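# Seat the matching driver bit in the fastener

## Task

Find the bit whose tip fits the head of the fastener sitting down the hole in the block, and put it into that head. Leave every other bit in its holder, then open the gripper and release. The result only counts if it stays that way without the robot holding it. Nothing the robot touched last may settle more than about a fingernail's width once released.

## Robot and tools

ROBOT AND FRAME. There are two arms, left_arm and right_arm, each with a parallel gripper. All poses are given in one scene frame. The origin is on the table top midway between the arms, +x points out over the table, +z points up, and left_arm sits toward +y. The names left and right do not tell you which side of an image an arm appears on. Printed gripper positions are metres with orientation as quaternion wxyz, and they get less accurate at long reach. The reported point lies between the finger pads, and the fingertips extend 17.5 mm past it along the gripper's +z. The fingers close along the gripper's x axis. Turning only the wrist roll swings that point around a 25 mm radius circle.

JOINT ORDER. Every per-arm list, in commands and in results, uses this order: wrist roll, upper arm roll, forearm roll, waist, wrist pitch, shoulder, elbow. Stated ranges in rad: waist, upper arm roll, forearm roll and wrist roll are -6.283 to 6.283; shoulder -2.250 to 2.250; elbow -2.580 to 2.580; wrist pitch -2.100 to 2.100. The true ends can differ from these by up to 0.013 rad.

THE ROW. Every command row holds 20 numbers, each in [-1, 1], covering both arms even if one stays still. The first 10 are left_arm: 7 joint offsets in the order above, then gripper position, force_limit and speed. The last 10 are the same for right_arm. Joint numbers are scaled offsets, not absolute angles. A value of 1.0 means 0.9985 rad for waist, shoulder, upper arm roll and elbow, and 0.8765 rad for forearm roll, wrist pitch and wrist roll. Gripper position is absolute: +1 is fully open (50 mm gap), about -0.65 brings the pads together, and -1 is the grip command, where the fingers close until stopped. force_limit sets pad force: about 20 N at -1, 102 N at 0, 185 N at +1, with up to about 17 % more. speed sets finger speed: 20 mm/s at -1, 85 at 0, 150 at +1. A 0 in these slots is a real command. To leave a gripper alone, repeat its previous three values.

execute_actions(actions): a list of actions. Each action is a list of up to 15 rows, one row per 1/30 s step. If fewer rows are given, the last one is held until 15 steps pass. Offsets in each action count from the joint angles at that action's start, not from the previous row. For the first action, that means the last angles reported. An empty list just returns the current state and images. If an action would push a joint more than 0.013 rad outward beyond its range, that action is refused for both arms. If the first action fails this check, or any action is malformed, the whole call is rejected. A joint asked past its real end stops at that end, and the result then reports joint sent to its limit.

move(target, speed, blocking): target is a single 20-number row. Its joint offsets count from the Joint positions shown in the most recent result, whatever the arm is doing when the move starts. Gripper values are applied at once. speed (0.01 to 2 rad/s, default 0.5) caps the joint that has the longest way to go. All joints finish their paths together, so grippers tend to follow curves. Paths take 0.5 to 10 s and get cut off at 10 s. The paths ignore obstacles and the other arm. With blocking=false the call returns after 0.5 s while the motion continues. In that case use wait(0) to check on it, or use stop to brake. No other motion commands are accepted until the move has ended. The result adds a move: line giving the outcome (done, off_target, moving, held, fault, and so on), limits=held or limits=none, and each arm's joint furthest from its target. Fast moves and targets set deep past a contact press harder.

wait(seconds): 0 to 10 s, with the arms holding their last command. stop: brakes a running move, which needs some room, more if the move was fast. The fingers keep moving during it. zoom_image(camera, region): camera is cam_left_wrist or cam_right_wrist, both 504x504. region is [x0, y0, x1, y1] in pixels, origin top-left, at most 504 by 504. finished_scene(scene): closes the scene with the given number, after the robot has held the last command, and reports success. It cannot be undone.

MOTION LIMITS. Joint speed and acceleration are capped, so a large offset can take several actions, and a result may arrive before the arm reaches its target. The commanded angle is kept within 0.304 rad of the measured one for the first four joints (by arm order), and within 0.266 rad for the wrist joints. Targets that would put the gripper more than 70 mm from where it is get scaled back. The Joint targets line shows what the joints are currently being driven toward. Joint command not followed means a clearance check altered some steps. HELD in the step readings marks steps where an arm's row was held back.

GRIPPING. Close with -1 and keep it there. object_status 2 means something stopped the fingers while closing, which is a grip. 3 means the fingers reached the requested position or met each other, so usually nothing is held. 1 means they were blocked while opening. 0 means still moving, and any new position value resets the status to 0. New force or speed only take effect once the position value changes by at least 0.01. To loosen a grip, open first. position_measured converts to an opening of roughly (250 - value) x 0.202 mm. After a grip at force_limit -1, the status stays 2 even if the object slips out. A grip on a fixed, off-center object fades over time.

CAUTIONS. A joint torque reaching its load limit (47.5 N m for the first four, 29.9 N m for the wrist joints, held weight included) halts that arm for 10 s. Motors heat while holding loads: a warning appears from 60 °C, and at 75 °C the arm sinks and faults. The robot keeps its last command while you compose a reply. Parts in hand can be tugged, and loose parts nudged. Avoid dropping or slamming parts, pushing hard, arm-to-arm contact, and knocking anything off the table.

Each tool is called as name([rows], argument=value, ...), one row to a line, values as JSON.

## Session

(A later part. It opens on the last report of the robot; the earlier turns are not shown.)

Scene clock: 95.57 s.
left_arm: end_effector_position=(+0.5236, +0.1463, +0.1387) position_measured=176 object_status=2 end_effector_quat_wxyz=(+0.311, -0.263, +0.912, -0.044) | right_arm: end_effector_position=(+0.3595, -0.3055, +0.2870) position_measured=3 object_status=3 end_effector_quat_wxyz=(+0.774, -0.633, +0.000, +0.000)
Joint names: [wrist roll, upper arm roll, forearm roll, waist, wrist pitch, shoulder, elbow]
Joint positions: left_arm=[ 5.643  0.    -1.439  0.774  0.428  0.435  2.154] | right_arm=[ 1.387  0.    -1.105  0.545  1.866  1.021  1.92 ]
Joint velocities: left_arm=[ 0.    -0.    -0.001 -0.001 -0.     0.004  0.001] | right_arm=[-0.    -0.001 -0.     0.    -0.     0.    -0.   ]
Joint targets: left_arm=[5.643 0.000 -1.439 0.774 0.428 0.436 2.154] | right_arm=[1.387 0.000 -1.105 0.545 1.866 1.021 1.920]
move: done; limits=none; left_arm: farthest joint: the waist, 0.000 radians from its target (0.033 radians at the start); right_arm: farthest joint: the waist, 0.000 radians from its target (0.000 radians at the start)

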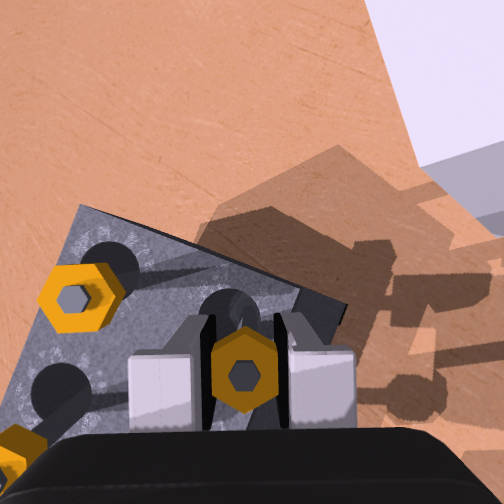

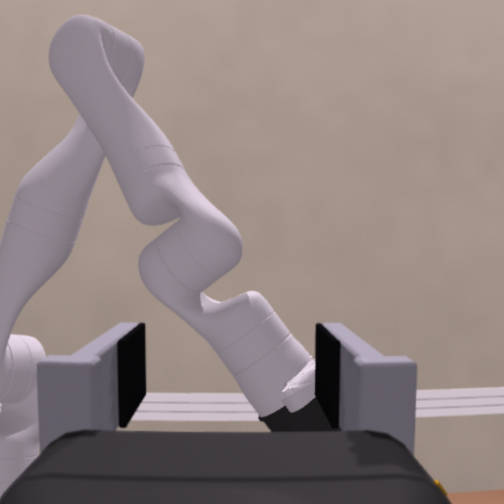

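move(target=[0, 0, 0, 0, 0, 0, 0, 0.5, 0, 0.3, 0, 0, 0, 0, 0, 0, 0, 1, 0, 0])

move(target=[-0.3499, 0, 0.3764, 0.0690, 0.0978, -0.1497, -0.0074, 0.5, 0, 0.3, 0, 0, 0, 0, 0, 0, 0, 1, 0, 0], speed=0.5)

move(target=[-1.0, 0, 0.7740, -0.1810, 0.5626, -0.2235, -0.2756, 1, 0, 0.3, 0, 0, 0, 0, 0, 0, 0, 1, 0, 0], speed=0.8)

Scene clock: 101.63 s.
left_arm: end_effector_position=(+0.5236, +0.1463, +0.1387) position_measured=78 object_status=3 end_effector_quat_wxyz=(+0.311, -0.263, +0.912, -0.044) | right_arm: end_effector_position=(+0.3595, -0.3055, +0.2870) position_measured=3 object_status=3 end_effector_quat_wxyz=(+0.774, -0.633, +0.000, +0.000)
Joint names: [wrist roll, upper arm roll, forearm roll, waist, wrist pitch, shoulder, elbow]
Joint positions: left_arm=[ 5.643  0.    -1.439  0.774  0.428  0.435  2.154] | right_arm=[ 1.387  0.    -1.105  0.545  1.866  1.021  1.92 ]
Joint velocities: left_arm=[ 0.     0.    -0.    -0.     0.    -0.     0.001] | right_arm=[-0.    -0.     0.001  0.     0.     0.     0.   ]
Joint targets: left_arm=[5.643 0.000 -1.439 0.774 0.428 0.435 2.154] | right_arm=[1.387 0.000 -1.105 0.545 1.866 1.021 1.920]
move: done; limits=none; left_arm: farthest joint: the waist, 0.000 radians from its target (0.000 radians at the start); right_arm: farthest joint: the waist, 0.000 radians from its target (0.000 radians at the start)

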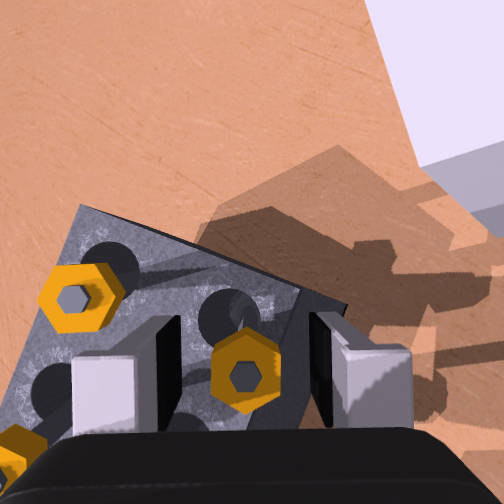

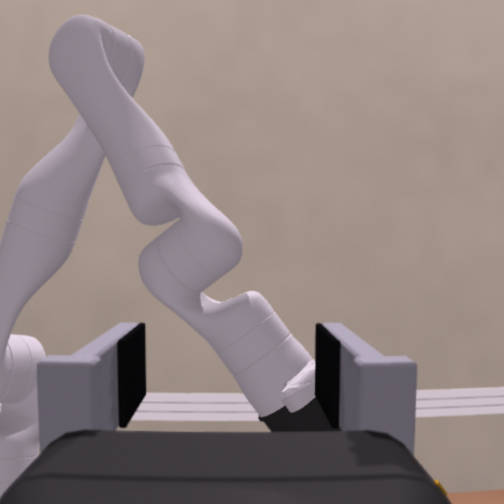

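Scene clock: 102.73 s.
left_arm: end_effector_position=(+0.4931, +0.1408, +0.1897) position_measured=78 object_status=3 end_effector_quat_wxyz=(+0.310, -0.263, +0.912, -0.043) | right_arm: end_effector_position=(+0.3595, -0.3055, +0.2870) position_measured=3 object_status=3 end_effector_quat_wxyz=(+0.774, -0.633, +0.000, +0.000)
Joint names: [wrist roll, upper arm roll, forearm roll, waist, wrist pitch, shoulder, elbow]
Joint positions: left_arm=[ 5.336  0.    -1.109  0.843  0.514  0.286  2.147] | right_arm=[ 1.387  0.    -1.105  0.545  1.866  1.021  1.92 ]
Joint velocities: left_arm=[ 0.001  0.     0.001  0.002 -0.    -0.001 -0.   ] | right_arm=[ 0.     0.     0.001 -0.    -0.     0.    -0.   ]
Joint targets: left_arm=[5.336 0.000 -1.109 0.843 0.514 0.286 2.147] | right_arm=[1.387 0.000 -1.105 0.545 1.866 1.021 1.920]
move: done; limits=none; left_arm: farthest joint: the shoulder, 0.001 radians from its target (0.150 radians at the start); right_arm: farthest joint: the waist, 0.000 radians from its target (0.000 radians at the start)

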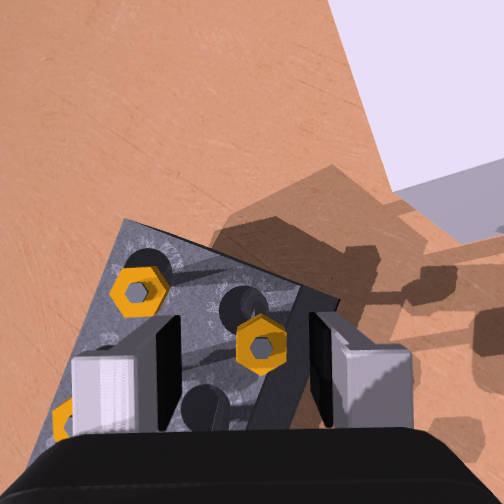

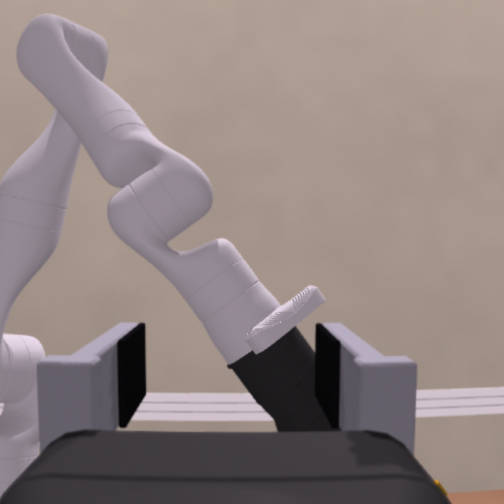

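Scene clock: 104.30 s.
left_arm: end_effector_position=(+0.4573, +0.2260, +0.2935) position_measured=3 object_status=3 end_effector_quat_wxyz=(+0.211, -0.294, +0.931, +0.039) | right_arm: end_effector_position=(+0.3595, -0.3055, +0.2870) position_measured=3 object_status=3 end_effector_quat_wxyz=(+0.774, -0.633, +0.000, +0.000)
Joint names: [wrist roll, upper arm roll, forearm roll, waist, wrist pitch, shoulder, elbow]
Joint positions: left_arm=[ 4.46   0.    -0.431  0.663  1.007  0.063  1.872] | right_arm=[ 1.387  0.    -1.105  0.545  1.866  1.021  1.92 ]
Joint velocities: left_arm=[-0.    -0.     0.001 -0.003 -0.001 -0.004  0.   ] | right_arm=[0.001 0.    0.001 0.    0.    0.    0.   ]
Joint targets: left_arm=[4.460 0.000 -0.431 0.662 1.007 0.063 1.872] | right_arm=[1.387 0.000 -1.105 0.545 1.866 1.021 1.920]
move: done; limits=none; left_arm: farthest joint: the waist, 0.001 radians from its target (0.181 radians at the start); right_arm: farthest joint: the waist, 0.000 radians from its target (0.000 radians at the start)

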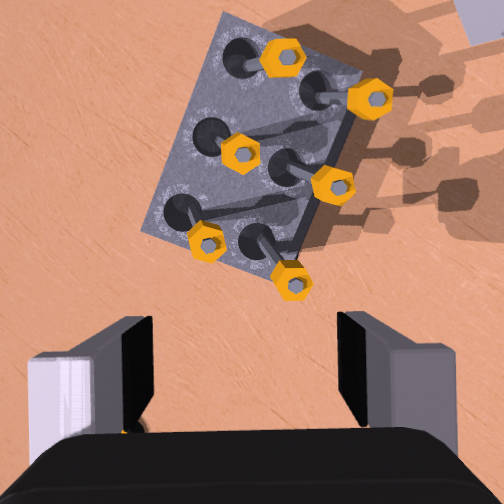

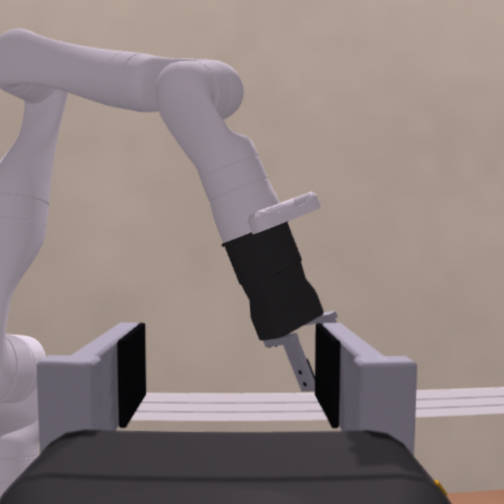

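execute_actions(actions=[])

Scene clock: 107.10 s.
left_arm: end_effector_position=(+0.4573, +0.2261, +0.2936) position_measured=3 object_status=3 end_effector_quat_wxyz=(+0.211, -0.295, +0.931, +0.039) | right_arm: end_effector_position=(+0.3595, -0.3055, +0.2870) position_measured=3 object_status=3 end_effector_quat_wxyz=(+0.774, -0.633, +0.000, +0.000)
Joint names: [wrist roll, upper arm roll, forearm roll, waist, wrist pitch, shoulder, elbow]
Joint positions: left_arm=[ 4.46   0.    -0.431  0.662  1.007  0.063  1.872] | right_arm=[ 1.387  0.    -1.105  0.545  1.866  1.021  1.92 ]
Joint velocities: left_arm=[ 0.001 -0.    -0.     0.     0.     0.001  0.   ] | right_arm=[ 0.    -0.     0.002  0.    -0.    -0.    -0.001]
Joint targets: left_arm=[4.460 0.000 -0.431 0.662 1.007 0.063 1.872] | right_arm=[1.387 0.000 -1.105 0.545 1.866 1.021 1.920]

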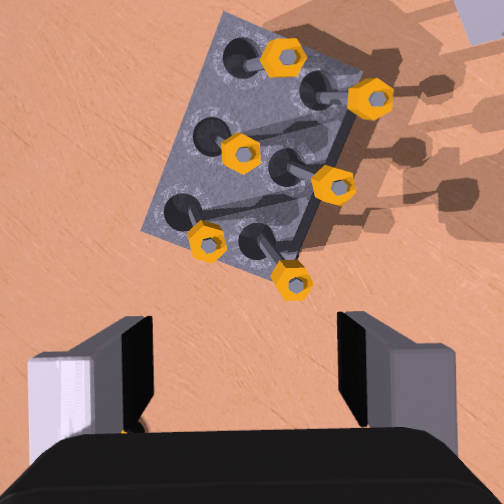

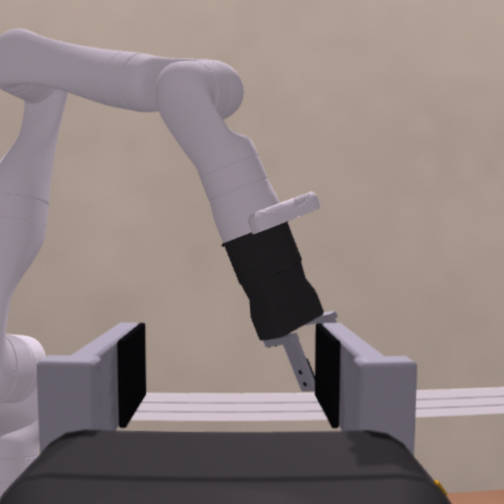

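zoom_image(camera="cam_left_wrist", region=[185, 108, 245, 168])

zoom_image(camera="cam_left_wrist", region=[213, 30, 273, 90])

zoom_image(camera="cam_left_wrist", region=[153, 183, 213, 243])

zoom_image(camera="cam_left_wrist", region=[257, 138, 317, 198])

zoom_image(camera="cam_left_wrist", region=[227, 213, 287, 273])

Region (185, 108, 245, 168) of cam_left_wrist's 504x504 image, scaled by 8.400.

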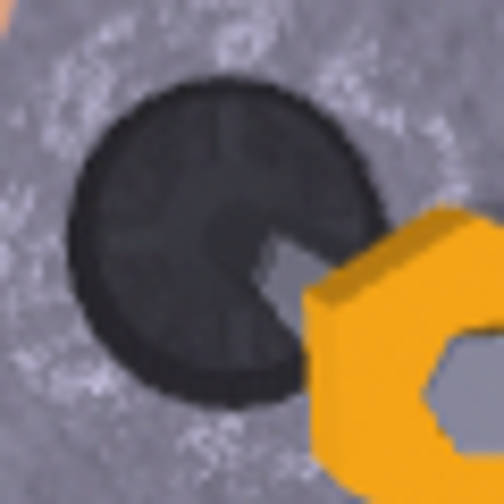

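Region (213, 30, 273, 90) of cam_left_wrist's 504x504 image, scaled by 8.400.

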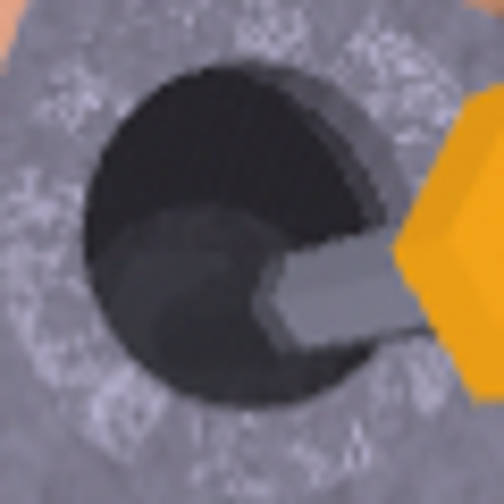

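Region (153, 183, 213, 243) of cam_left_wrist's 504x504 image, scaled by 8.400.

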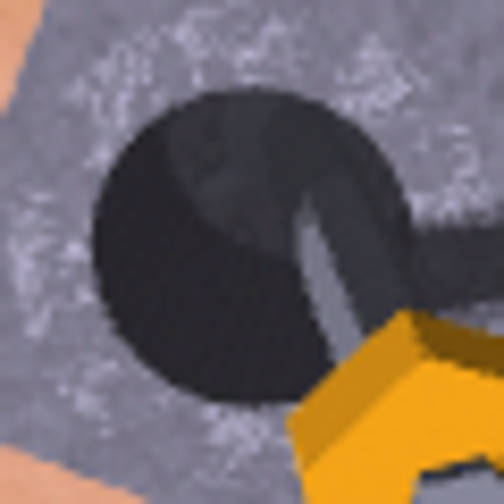

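Region (257, 138, 317, 198) of cam_left_wrist's 504x504 image, scaled by 8.400.

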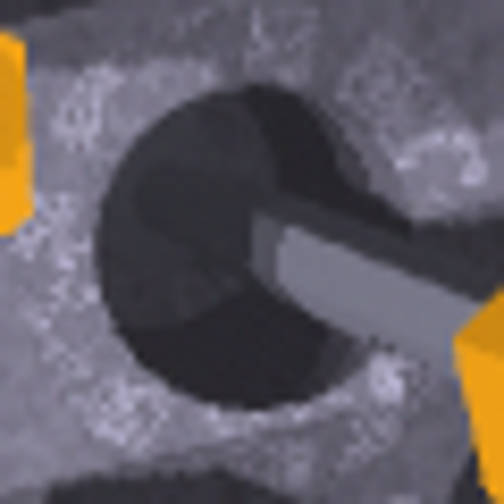

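Region (227, 213, 287, 273) of cam_left_wrist's 504x504 image, scaled by 8.400.

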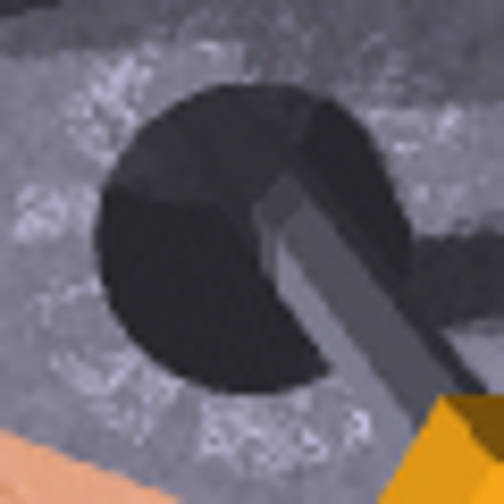

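zoom_image(camera="cam_left_wrist", region=[192, 116, 232, 156])

Region (192, 116, 232, 156) of cam_left_wrist's 504x504 image, scaled by 12.600.

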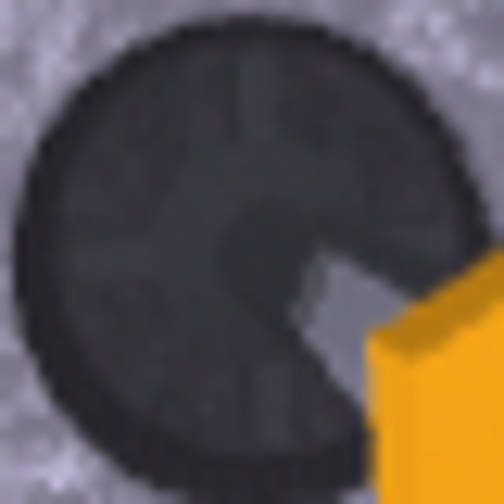

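zoom_image(camera="cam_left_wrist", region=[220, 40, 260, 80])

zoom_image(camera="cam_left_wrist", region=[164, 192, 204, 232])

zoom_image(camera="cam_left_wrist", region=[266, 147, 306, 187])

Region (220, 40, 260, 80) of cam_left_wrist's 504x504 image, scaled by 12.600.

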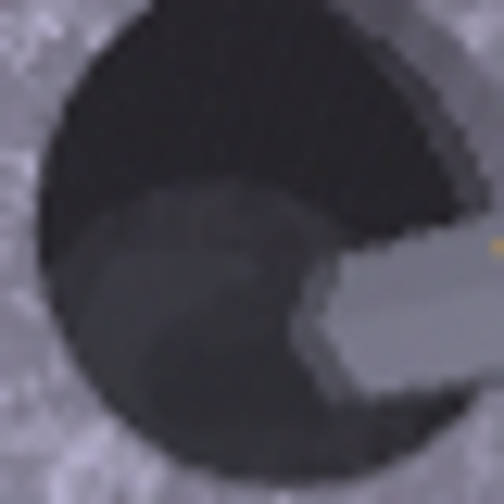

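Region (164, 192, 204, 232) of cam_left_wrist's 504x504 image, scaled by 12.600.

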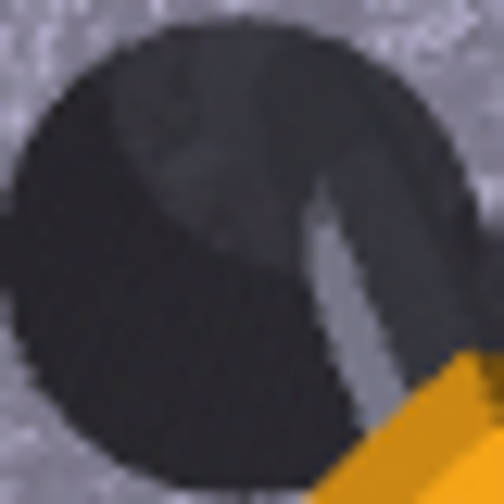

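Region (266, 147, 306, 187) of cam_left_wrist's 504x504 image, scaled by 12.600.

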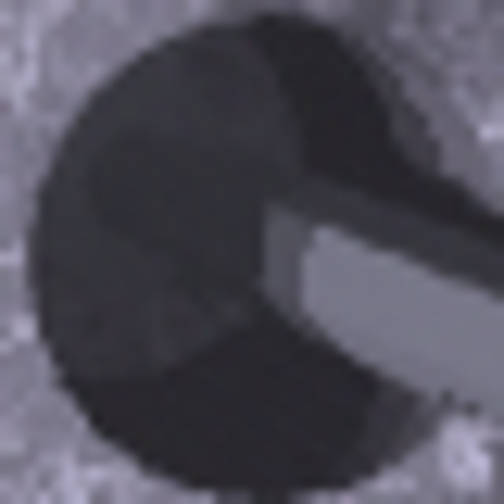

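move(target=[-0.1537, 0, 0.0283, -0.12, -0.0548, -0.0708, 0.0726, 1, 0, 0.3, 0, 0, 0, 0, 0, 0, 0, 1, 0, 0], speed=0.5)

Scene clock: 113.40 s.
left_arm: end_effector_position=(+0.4489, +0.2703, +0.2938) position_measured=3 object_status=3 end_effector_quat_wxyz=(+0.211, -0.288, +0.933, +0.040) | right_arm: end_effector_position=(+0.3595, -0.3055, +0.2870) position_measured=3 object_status=3 end_effector_quat_wxyz=(+0.774, -0.633, +0.000, +0.000)
Joint names: [wrist roll, upper arm roll, forearm roll, waist, wrist pitch, shoulder, elbow]
Joint positions: left_arm=[ 4.325  0.    -0.406  0.543  0.959 -0.008  1.944] | right_arm=[ 1.387  0.    -1.105  0.545  1.866  1.021  1.92 ]
Joint velocities: left_arm=[-0.001  0.     0.    -0.004 -0.    -0.002 -0.   ] | right_arm=[-0.     0.     0.002 -0.001  0.    -0.    -0.001]
Joint targets: left_arm=[4.325 0.000 -0.406 0.543 0.959 -0.008 1.944] | right_arm=[1.387 0.000 -1.105 0.545 1.866 1.021 1.920]
move: done; limits=none; left_arm: farthest joint: the waist, 0.001 radians from its target (0.120 radians at the start); right_arm: farthest joint: the waist, 0.000 radians from its target (0.000 radians at the start)

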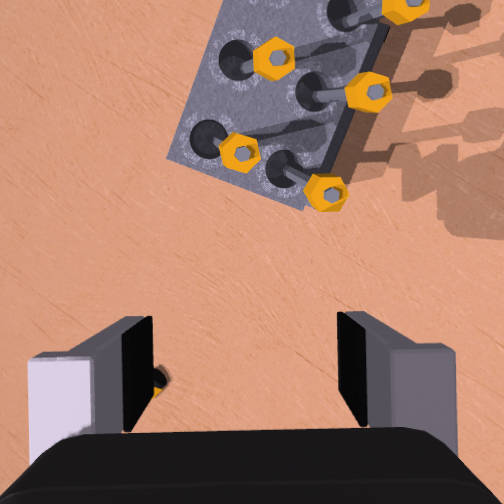

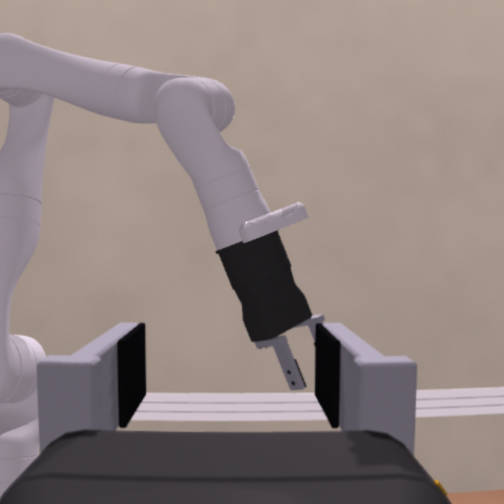

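zoom_image(camera="cam_left_wrist", region=[187, 117, 229, 159])

zoom_image(camera="cam_left_wrist", region=[261, 147, 303, 189])

Region (187, 117, 229, 159) of cam_left_wrist's 504x504 image, scaled by 12.000.

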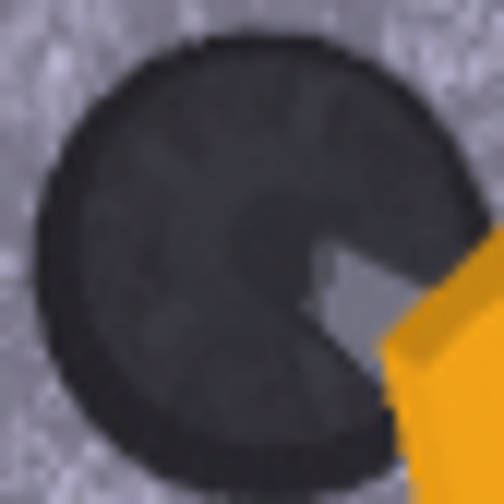

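Region (261, 147, 303, 189) of cam_left_wrist's 504x504 image, scaled by 12.000.

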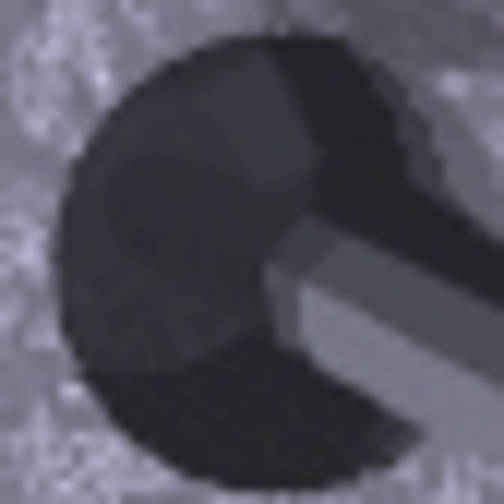

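zoom_image(camera="cam_left_wrist", region=[297, 163, 357, 223])

Region (297, 163, 357, 223) of cam_left_wrist's 504x504 image, scaled by 8.400.

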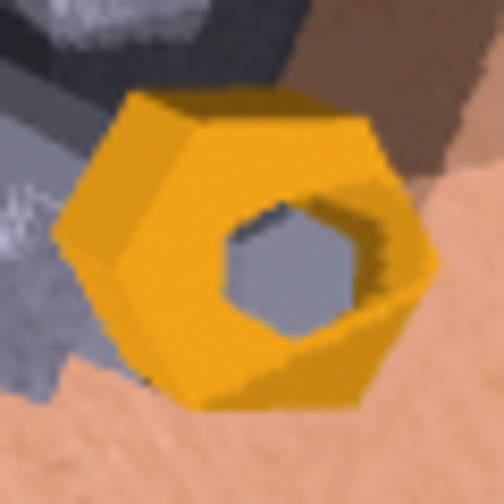

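move(target=[0.4106, 0, -0.913, 0.0469, -0.6895, 0.1544, 0.371, 0.5, 0, 0.3, 0, 0, 0, 0, 0, 0, 0, 1, 0, 0], speed=0.8)

Scene clock: 126.70 s.
left_arm: end_effector_position=(+0.4722, +0.2305, +0.1877) position_measured=78 object_status=3 end_effector_quat_wxyz=(+0.308, -0.008, +0.950, +0.042) | right_arm: end_effector_position=(+0.3595, -0.3055, +0.2870) position_measured=3 object_status=3 end_effector_quat_wxyz=(+0.774, -0.633, +0.000, +0.000)
Joint names: [wrist roll, upper arm roll, forearm roll, waist, wrist pitch, shoulder, elbow]
Joint positions: left_arm=[ 4.685  0.    -1.206  0.59   0.354  0.146  2.314] | right_arm=[ 1.387  0.    -1.105  0.545  1.866  1.021  1.92 ]
Joint velocities: left_arm=[-0.001 -0.     0.     0.001 -0.001  0.003 -0.001] | right_arm=[-0.  0.  0. -0.  0. -0.  0.]
Joint targets: left_arm=[4.685 0.000 -1.206 0.590 0.354 0.147 2.314] | right_arm=[1.387 0.000 -1.105 0.545 1.866 1.021 1.920]
move: done; limits=none; left_arm: farthest joint: the waist, 0.000 radians from its target (0.047 radians at the start); right_arm: farthest joint: the waist, 0.000 radians from its target (0.000 radians at the start)

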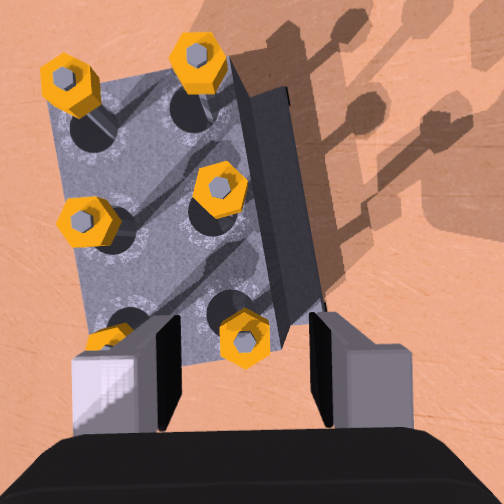

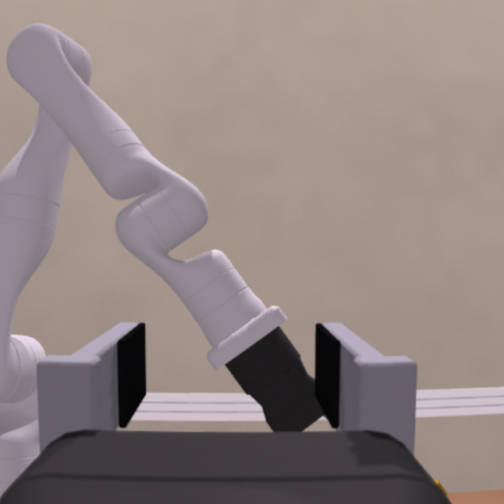

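zoom_image(camera="cam_left_wrist", region=[200, 285, 290, 375])

Region (200, 285, 290, 375) of cam_left_wrist's 504x504 image, scaled by 5.600.

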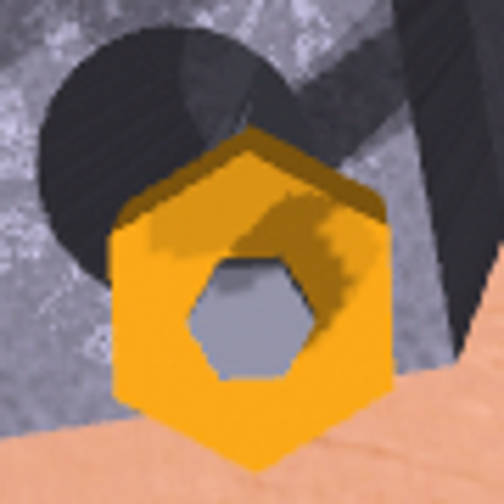

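move(target=[0.6066, 0, -0.6454, -0.0728, -0.0638, 0.18, -0.0063, 0.5, 0, 0.3, 0, 0, 0, 0, 0, 0, 0, 1, 0, 0], speed=0.6)

Scene clock: 130.67 s.
left_arm: end_effector_position=(+0.5075, +0.2374, +0.1396) position_measured=78 object_status=3 end_effector_quat_wxyz=(+0.308, -0.008, +0.950, +0.043) | right_arm: end_effector_position=(+0.3595, -0.3055, +0.2870) position_measured=3 object_status=3 end_effector_quat_wxyz=(+0.774, -0.633, +0.000, +0.000)
Joint names: [wrist roll, upper arm roll, forearm roll, waist, wrist pitch, shoulder, elbow]
Joint positions: left_arm=[ 5.217  0.    -1.772  0.517  0.298  0.326  2.308] | right_arm=[ 1.387  0.    -1.105  0.545  1.866  1.021  1.92 ]
Joint velocities: left_arm=[-0.002 -0.    -0.    -0.002 -0.     0.003 -0.   ] | right_arm=[ 0.     0.     0.001 -0.     0.     0.     0.   ]
Joint targets: left_arm=[5.217 0.000 -1.772 0.517 0.298 0.326 2.308] | right_arm=[1.387 0.000 -1.105 0.545 1.866 1.021 1.920]
move: done; limits=none; left_arm: farthest joint: the waist, 0.000 radians from its target (0.073 radians at the start); right_arm: farthest joint: the waist, 0.000 radians from its target (0.000 radians at the start)

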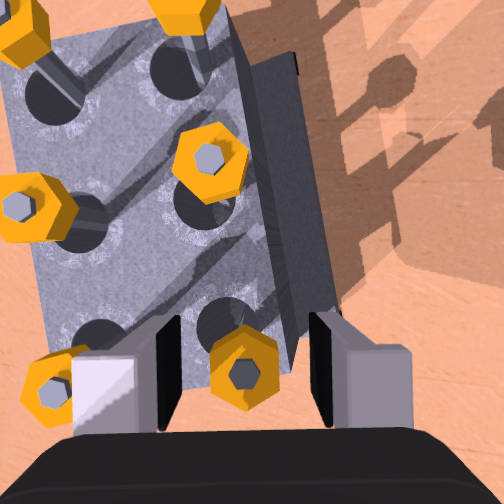

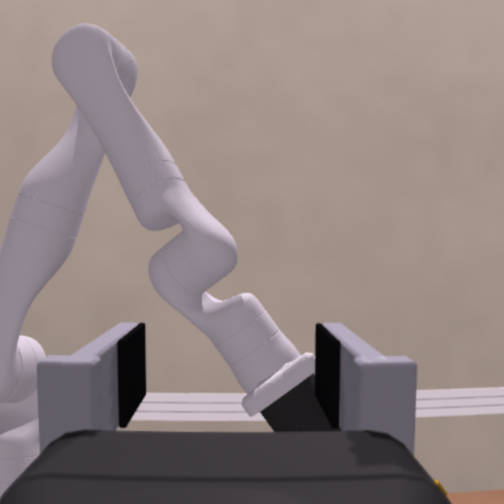

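execute_actions([
  [[0,0,0,0,0,0,0,-1,0,-0.3, 0,0,0,0,0,0,0,1,0,0]],
])

Scene clock: 131.37 s.
left_arm: end_effector_position=(+0.5074, +0.2373, +0.1395) position_measured=177 object_status=0 end_effector_quat_wxyz=(+0.308, -0.008, +0.950, +0.042) | right_arm: end_effector_position=(+0.3595, -0.3055, +0.2870) position_measured=3 object_status=3 end_effector_quat_wxyz=(+0.774, -0.633, +0.000, +0.000)
Joint names: [wrist roll, upper arm roll, forearm roll, waist, wrist pitch, shoulder, elbow]
Joint positions: left_arm=[ 5.217  0.    -1.772  0.517  0.298  0.326  2.308] | right_arm=[ 1.387  0.    -1.105  0.545  1.866  1.021  1.92 ]
Joint velocities: left_arm=[ 0.001 -0.    -0.     0.    -0.001  0.    -0.002] | right_arm=[-0.  0. -0.  0.  0.  0.  0.]
Joint targets: left_arm=[5.217 0.000 -1.772 0.517 0.298 0.326 2.308] | right_arm=[1.387 0.000 -1.105 0.545 1.866 1.021 1.920]
Step readings (joint positions):
0: left_arm=[5.217 0.000 -1.772 0.517 0.298 0.326 2.308] | right_arm=[1.387 0.000 -1.105 0.545 1.866 1.021 1.920]
1: left_arm=[5.217 -0.000 -1.772 0.517 0.298 0.326 2.308] | right_arm=[1.387 0.000 -1.105 0.545 1.866 1.021 1.920]
2: left_arm=[5.217 -0.000 -1.772 0.517 0.298 0.326 2.308] | right_arm=[1.387 0.000 -1.105 0.545 1.866 1.021 1.920]
4: left_arm=[5.217 0.000 -1.772 0.517 0.298 0.326 2.308] | right_arm=[1.387 0.000 -1.105 0.545 1.866 1.021 1.920]
8: left_arm=[5.217 0.000 -1.772 0.517 0.298 0.326 2.308] | right_arm=[1.387 0.000 -1.105 0.545 1.866 1.021 1.920]
15: Joint positions above

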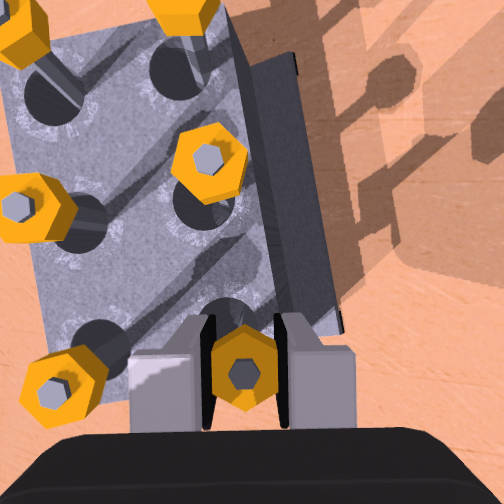

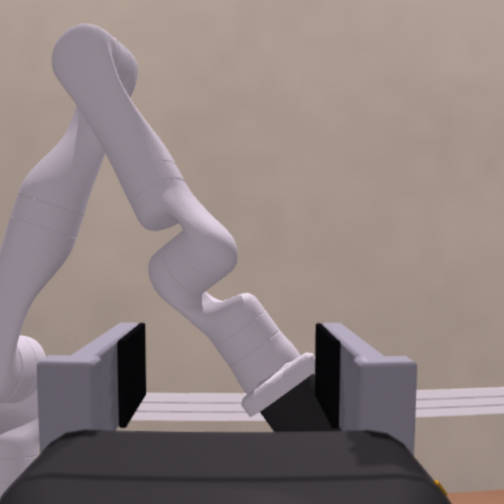

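move(target=[-0.2941, 0, 0.3045, 0.0243, 0.0086, -0.0764, 0.0001, -1, 0, -0.3, 0, 0, 0, 0, 0, 0, 0, 1, 0, 0], speed=0.4)

Scene clock: 136.57 s.
left_arm: end_effector_position=(+0.4948, +0.2349, +0.1610) position_measured=177 object_status=2 end_effector_quat_wxyz=(+0.308, -0.008, +0.950, +0.043) | right_arm: end_effector_position=(+0.3596, -0.3055, +0.2870) position_measured=3 object_status=3 end_effector_quat_wxyz=(+0.774, -0.633, +0.000, +0.000)
Joint names: [wrist roll, upper arm roll, forearm roll, waist, wrist pitch, shoulder, elbow]
Joint positions: left_arm=[ 4.959  0.    -1.505  0.541  0.306  0.25   2.308] | right_arm=[ 1.387  0.    -1.105  0.545  1.866  1.021  1.92 ]
Joint velocities: left_arm=[ 0.001  0.     0.     0.002  0.    -0.003  0.   ] | right_arm=[-0.    -0.    -0.001 -0.    -0.    -0.    -0.001]
Joint targets: left_arm=[4.959 0.000 -1.505 0.542 0.306 0.250 2.308] | right_arm=[1.387 0.000 -1.105 0.545 1.866 1.021 1.920]
move: done; limits=none; left_arm: farthest joint: the waist, 0.000 radians from its target (0.024 radians at the start); right_arm: farthest joint: the waist, 0.000 radians from its target (0.000 radians at the start)

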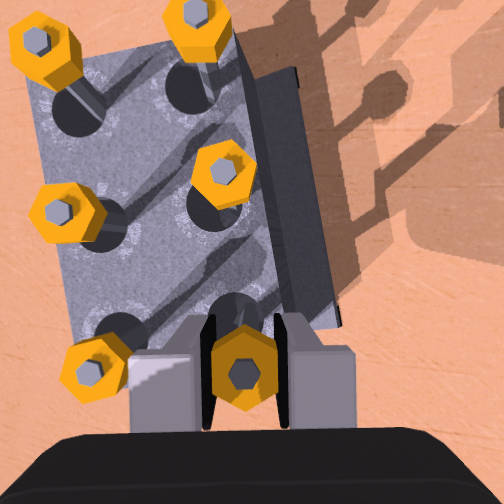

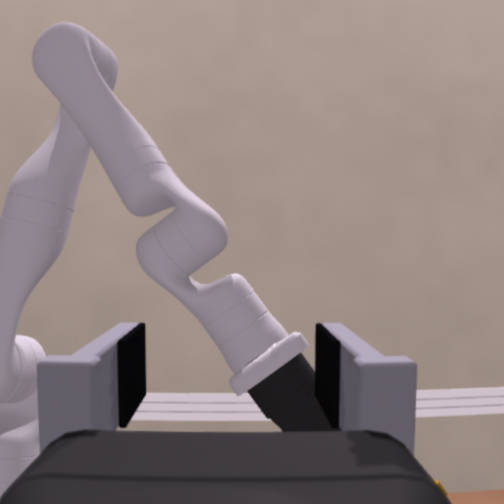

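move(target=[-0.2766, 0, 0.2867, 0.026, 0.0347, -0.0749, -0.006, -1, 0, -0.3, 0, 0, 0, 0, 0, 0, 0, 1, 0, 0], speed=0.45)

move(target=[-0.2249, 0, 0.2348, 0.0281, 0.0585, -0.0723, -0.0122, -1, 0, -0.3, 0, 0, 0, 0, 0, 0, 0, 1, 0, 0], speed=0.45)

Scene clock: 138.37 s.
left_arm: end_effector_position=(+0.4821, +0.2326, +0.1823) position_measured=177 object_status=2 end_effector_quat_wxyz=(+0.308, -0.008, +0.950, +0.043) | right_arm: end_effector_position=(+0.3596, -0.3055, +0.2870) position_measured=3 object_status=3 end_effector_quat_wxyz=(+0.774, -0.633, +0.000, +0.000)
Joint names: [wrist roll, upper arm roll, forearm roll, waist, wrist pitch, shoulder, elbow]
Joint positions: left_arm=[ 4.716  0.    -1.254  0.567  0.336  0.175  2.302] | right_arm=[ 1.387  0.    -1.105  0.545  1.866  1.021  1.92 ]
Joint velocities: left_arm=[-0.    -0.    -0.     0.001 -0.    -0.002 -0.001] | right_arm=[-0.001  0.001 -0.001 -0.001  0.     0.     0.001]
Joint targets: left_arm=[4.716 0.000 -1.254 0.567 0.336 0.175 2.302] | right_arm=[1.387 0.000 -1.105 0.545 1.866 1.021 1.920]
move: done; limits=none; left_arm: farthest joint: the waist, 0.000 radians from its target (0.025 radians at the start); right_arm: farthest joint: the waist, 0.000 radians from its target (0.000 radians at the start)

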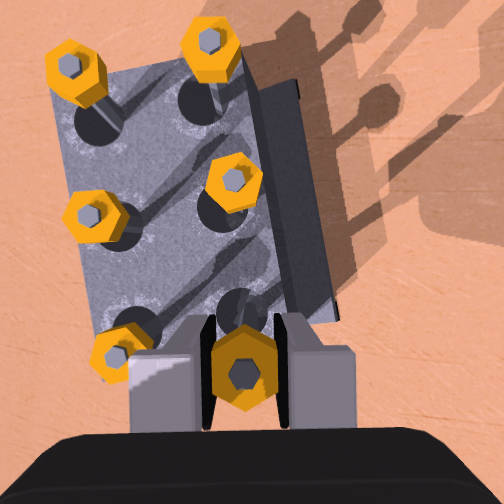

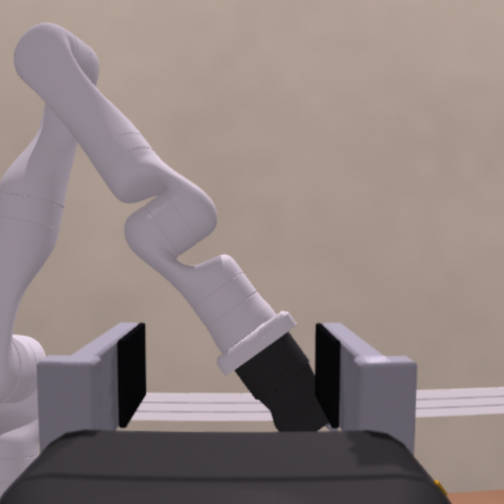

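Scene clock: 139.20 s.
left_arm: end_effector_position=(+0.4694, +0.2304, +0.2036) position_measured=177 object_status=2 end_effector_quat_wxyz=(+0.308, -0.008, +0.951, +0.043) | right_arm: end_effector_position=(+0.3596, -0.3055, +0.2870) position_measured=3 object_status=3 end_effector_quat_wxyz=(+0.774, -0.633, +0.000, +0.000)
Joint names: [wrist roll, upper arm roll, forearm roll, waist, wrist pitch, shoulder, elbow]
Joint positions: left_arm=[ 4.519  0.    -1.048  0.595  0.388  0.104  2.29 ] | right_arm=[ 1.387  0.    -1.105  0.545  1.866  1.021  1.92 ]
Joint velocities: left_arm=[ 0.001  0.    -0.001  0.002  0.    -0.002 -0.   ] | right_arm=[-0.    -0.     0.001  0.001  0.     0.    -0.   ]
Joint targets: left_arm=[4.519 0.000 -1.048 0.595 0.387 0.103 2.290] | right_arm=[1.387 0.000 -1.105 0.545 1.866 1.021 1.920]
move: done; limits=none; left_arm: farthest joint: the shoulder, 0.001 radians from its target (0.073 radians at the start); right_arm: farthest joint: the waist, 0.000 radians from its target (0.000 radians at the start)

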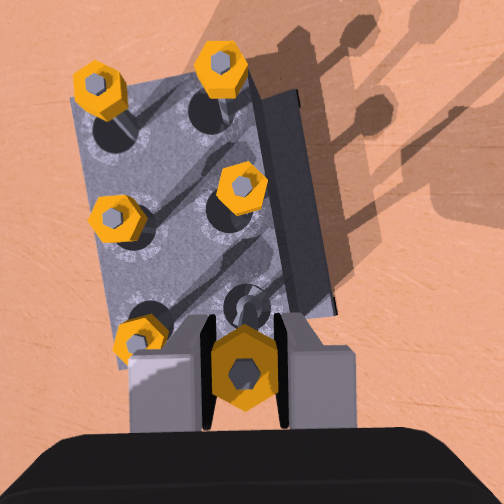

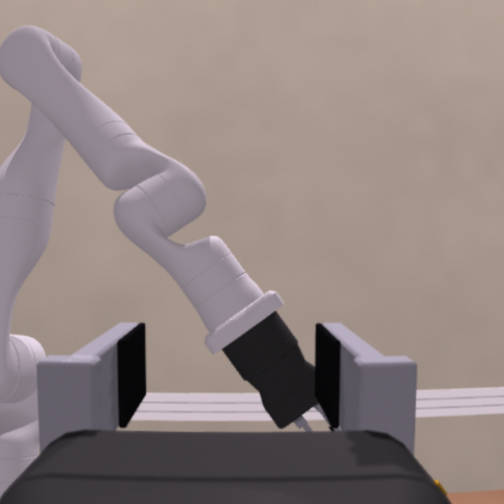

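zoom_image(camera="cam_left_wrist", region=[212, 272, 282, 342])

Region (212, 272, 282, 342) of cam_left_wrist's 504x504 image, scaled by 7.200.

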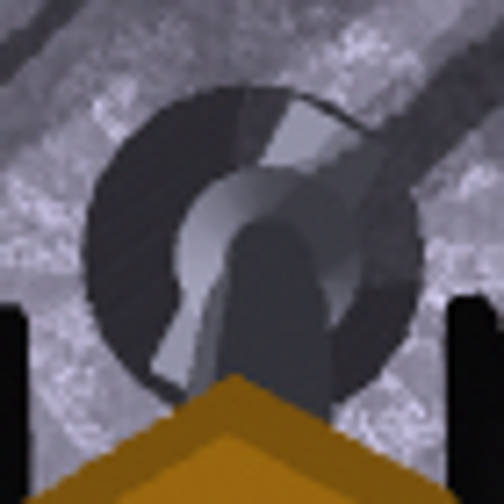

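move(target=[0.2254, 0, -0.2347, -0.028, -0.0587, 0.072, 0.012, -1, 0, -0.3, 0, 0, 0, 0, 0, 0, 0, 1, 0, 0], speed=0.45)

move(target=[0.2768, 0, -0.2868, -0.026, -0.0348, 0.0748, 0.006, -1, 0, -0.3, 0, 0, 0, 0, 0, 0, 0, 1, 0, 0], speed=0.45)

Scene clock: 141.07 s.
left_arm: end_effector_position=(+0.4822, +0.2325, +0.1825) position_measured=177 object_status=2 end_effector_quat_wxyz=(+0.308, -0.008, +0.950, +0.042) | right_arm: end_effector_position=(+0.3596, -0.3055, +0.2870) position_measured=3 object_status=3 end_effector_quat_wxyz=(+0.774, -0.633, +0.000, +0.000)
Joint names: [wrist roll, upper arm roll, forearm roll, waist, wrist pitch, shoulder, elbow]
Joint positions: left_arm=[ 4.717  0.    -1.254  0.567  0.336  0.175  2.302] | right_arm=[ 1.387  0.    -1.105  0.545  1.866  1.021  1.92 ]
Joint velocities: left_arm=[-0.001 -0.001 -0.    -0.001  0.     0.002  0.001] | right_arm=[ 0.    -0.001 -0.001 -0.     0.    -0.     0.   ]
Joint targets: left_arm=[4.717 0.000 -1.254 0.567 0.336 0.175 2.302] | right_arm=[1.387 0.000 -1.105 0.545 1.866 1.021 1.920]
move: done; limits=none; left_arm: farthest joint: the shoulder, 0.001 radians from its target (0.073 radians at the start); right_arm: farthest joint: the waist, 0.000 radians from its target (0.000 radians at the start)

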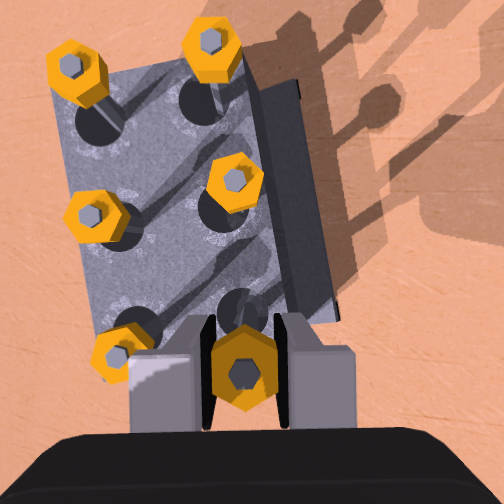

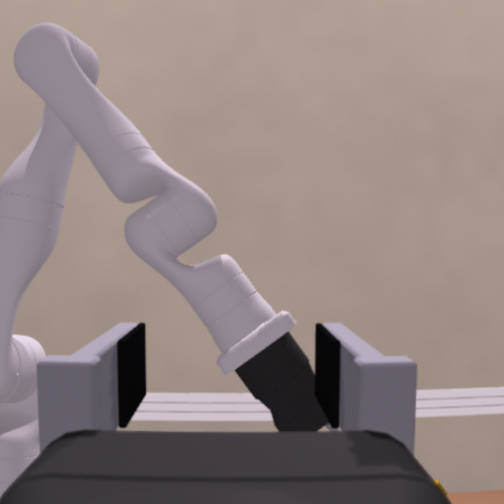

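Scene clock: 142.00 s.
left_arm: end_effector_position=(+0.4949, +0.2348, +0.1612) position_measured=177 object_status=2 end_effector_quat_wxyz=(+0.308, -0.008, +0.950, +0.042) | right_arm: end_effector_position=(+0.3596, -0.3055, +0.2870) position_measured=3 object_status=3 end_effector_quat_wxyz=(+0.774, -0.633, +0.000, +0.000)
Joint names: [wrist roll, upper arm roll, forearm roll, waist, wrist pitch, shoulder, elbow]
Joint positions: left_arm=[ 4.959  0.    -1.505  0.542  0.306  0.25   2.308] | right_arm=[ 1.387  0.    -1.105  0.545  1.866  1.021  1.92 ]
Joint velocities: left_arm=[ 0.     0.    -0.    -0.001  0.     0.004 -0.001] | right_arm=[-0.  0.  0. -0.  0.  0.  0.]
Joint targets: left_arm=[4.959 0.000 -1.505 0.541 0.306 0.250 2.308] | right_arm=[1.387 0.000 -1.105 0.545 1.866 1.021 1.920]
move: done; limits=none; left_arm: farthest joint: the waist, 0.001 radians from its target (0.026 radians at the start); right_arm: farthest joint: the waist, 0.000 radians from its target (0.000 radians at the start)

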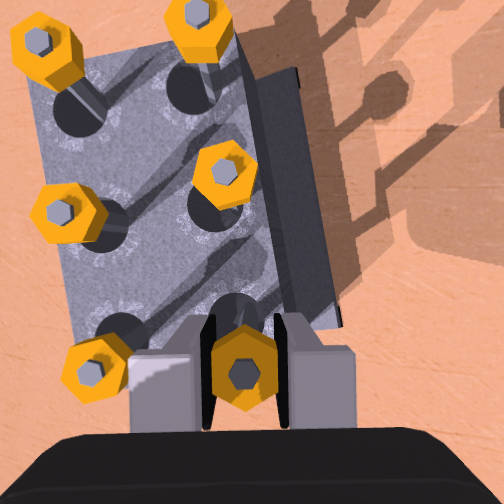

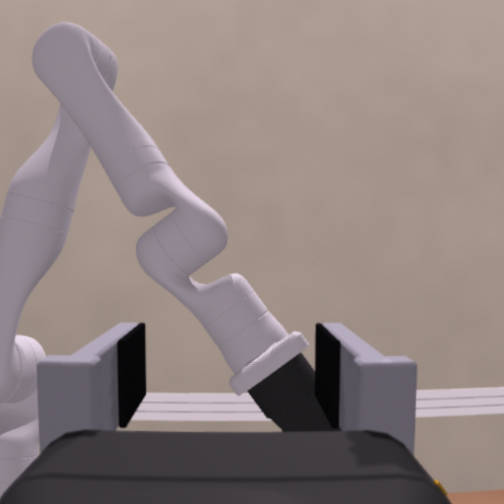

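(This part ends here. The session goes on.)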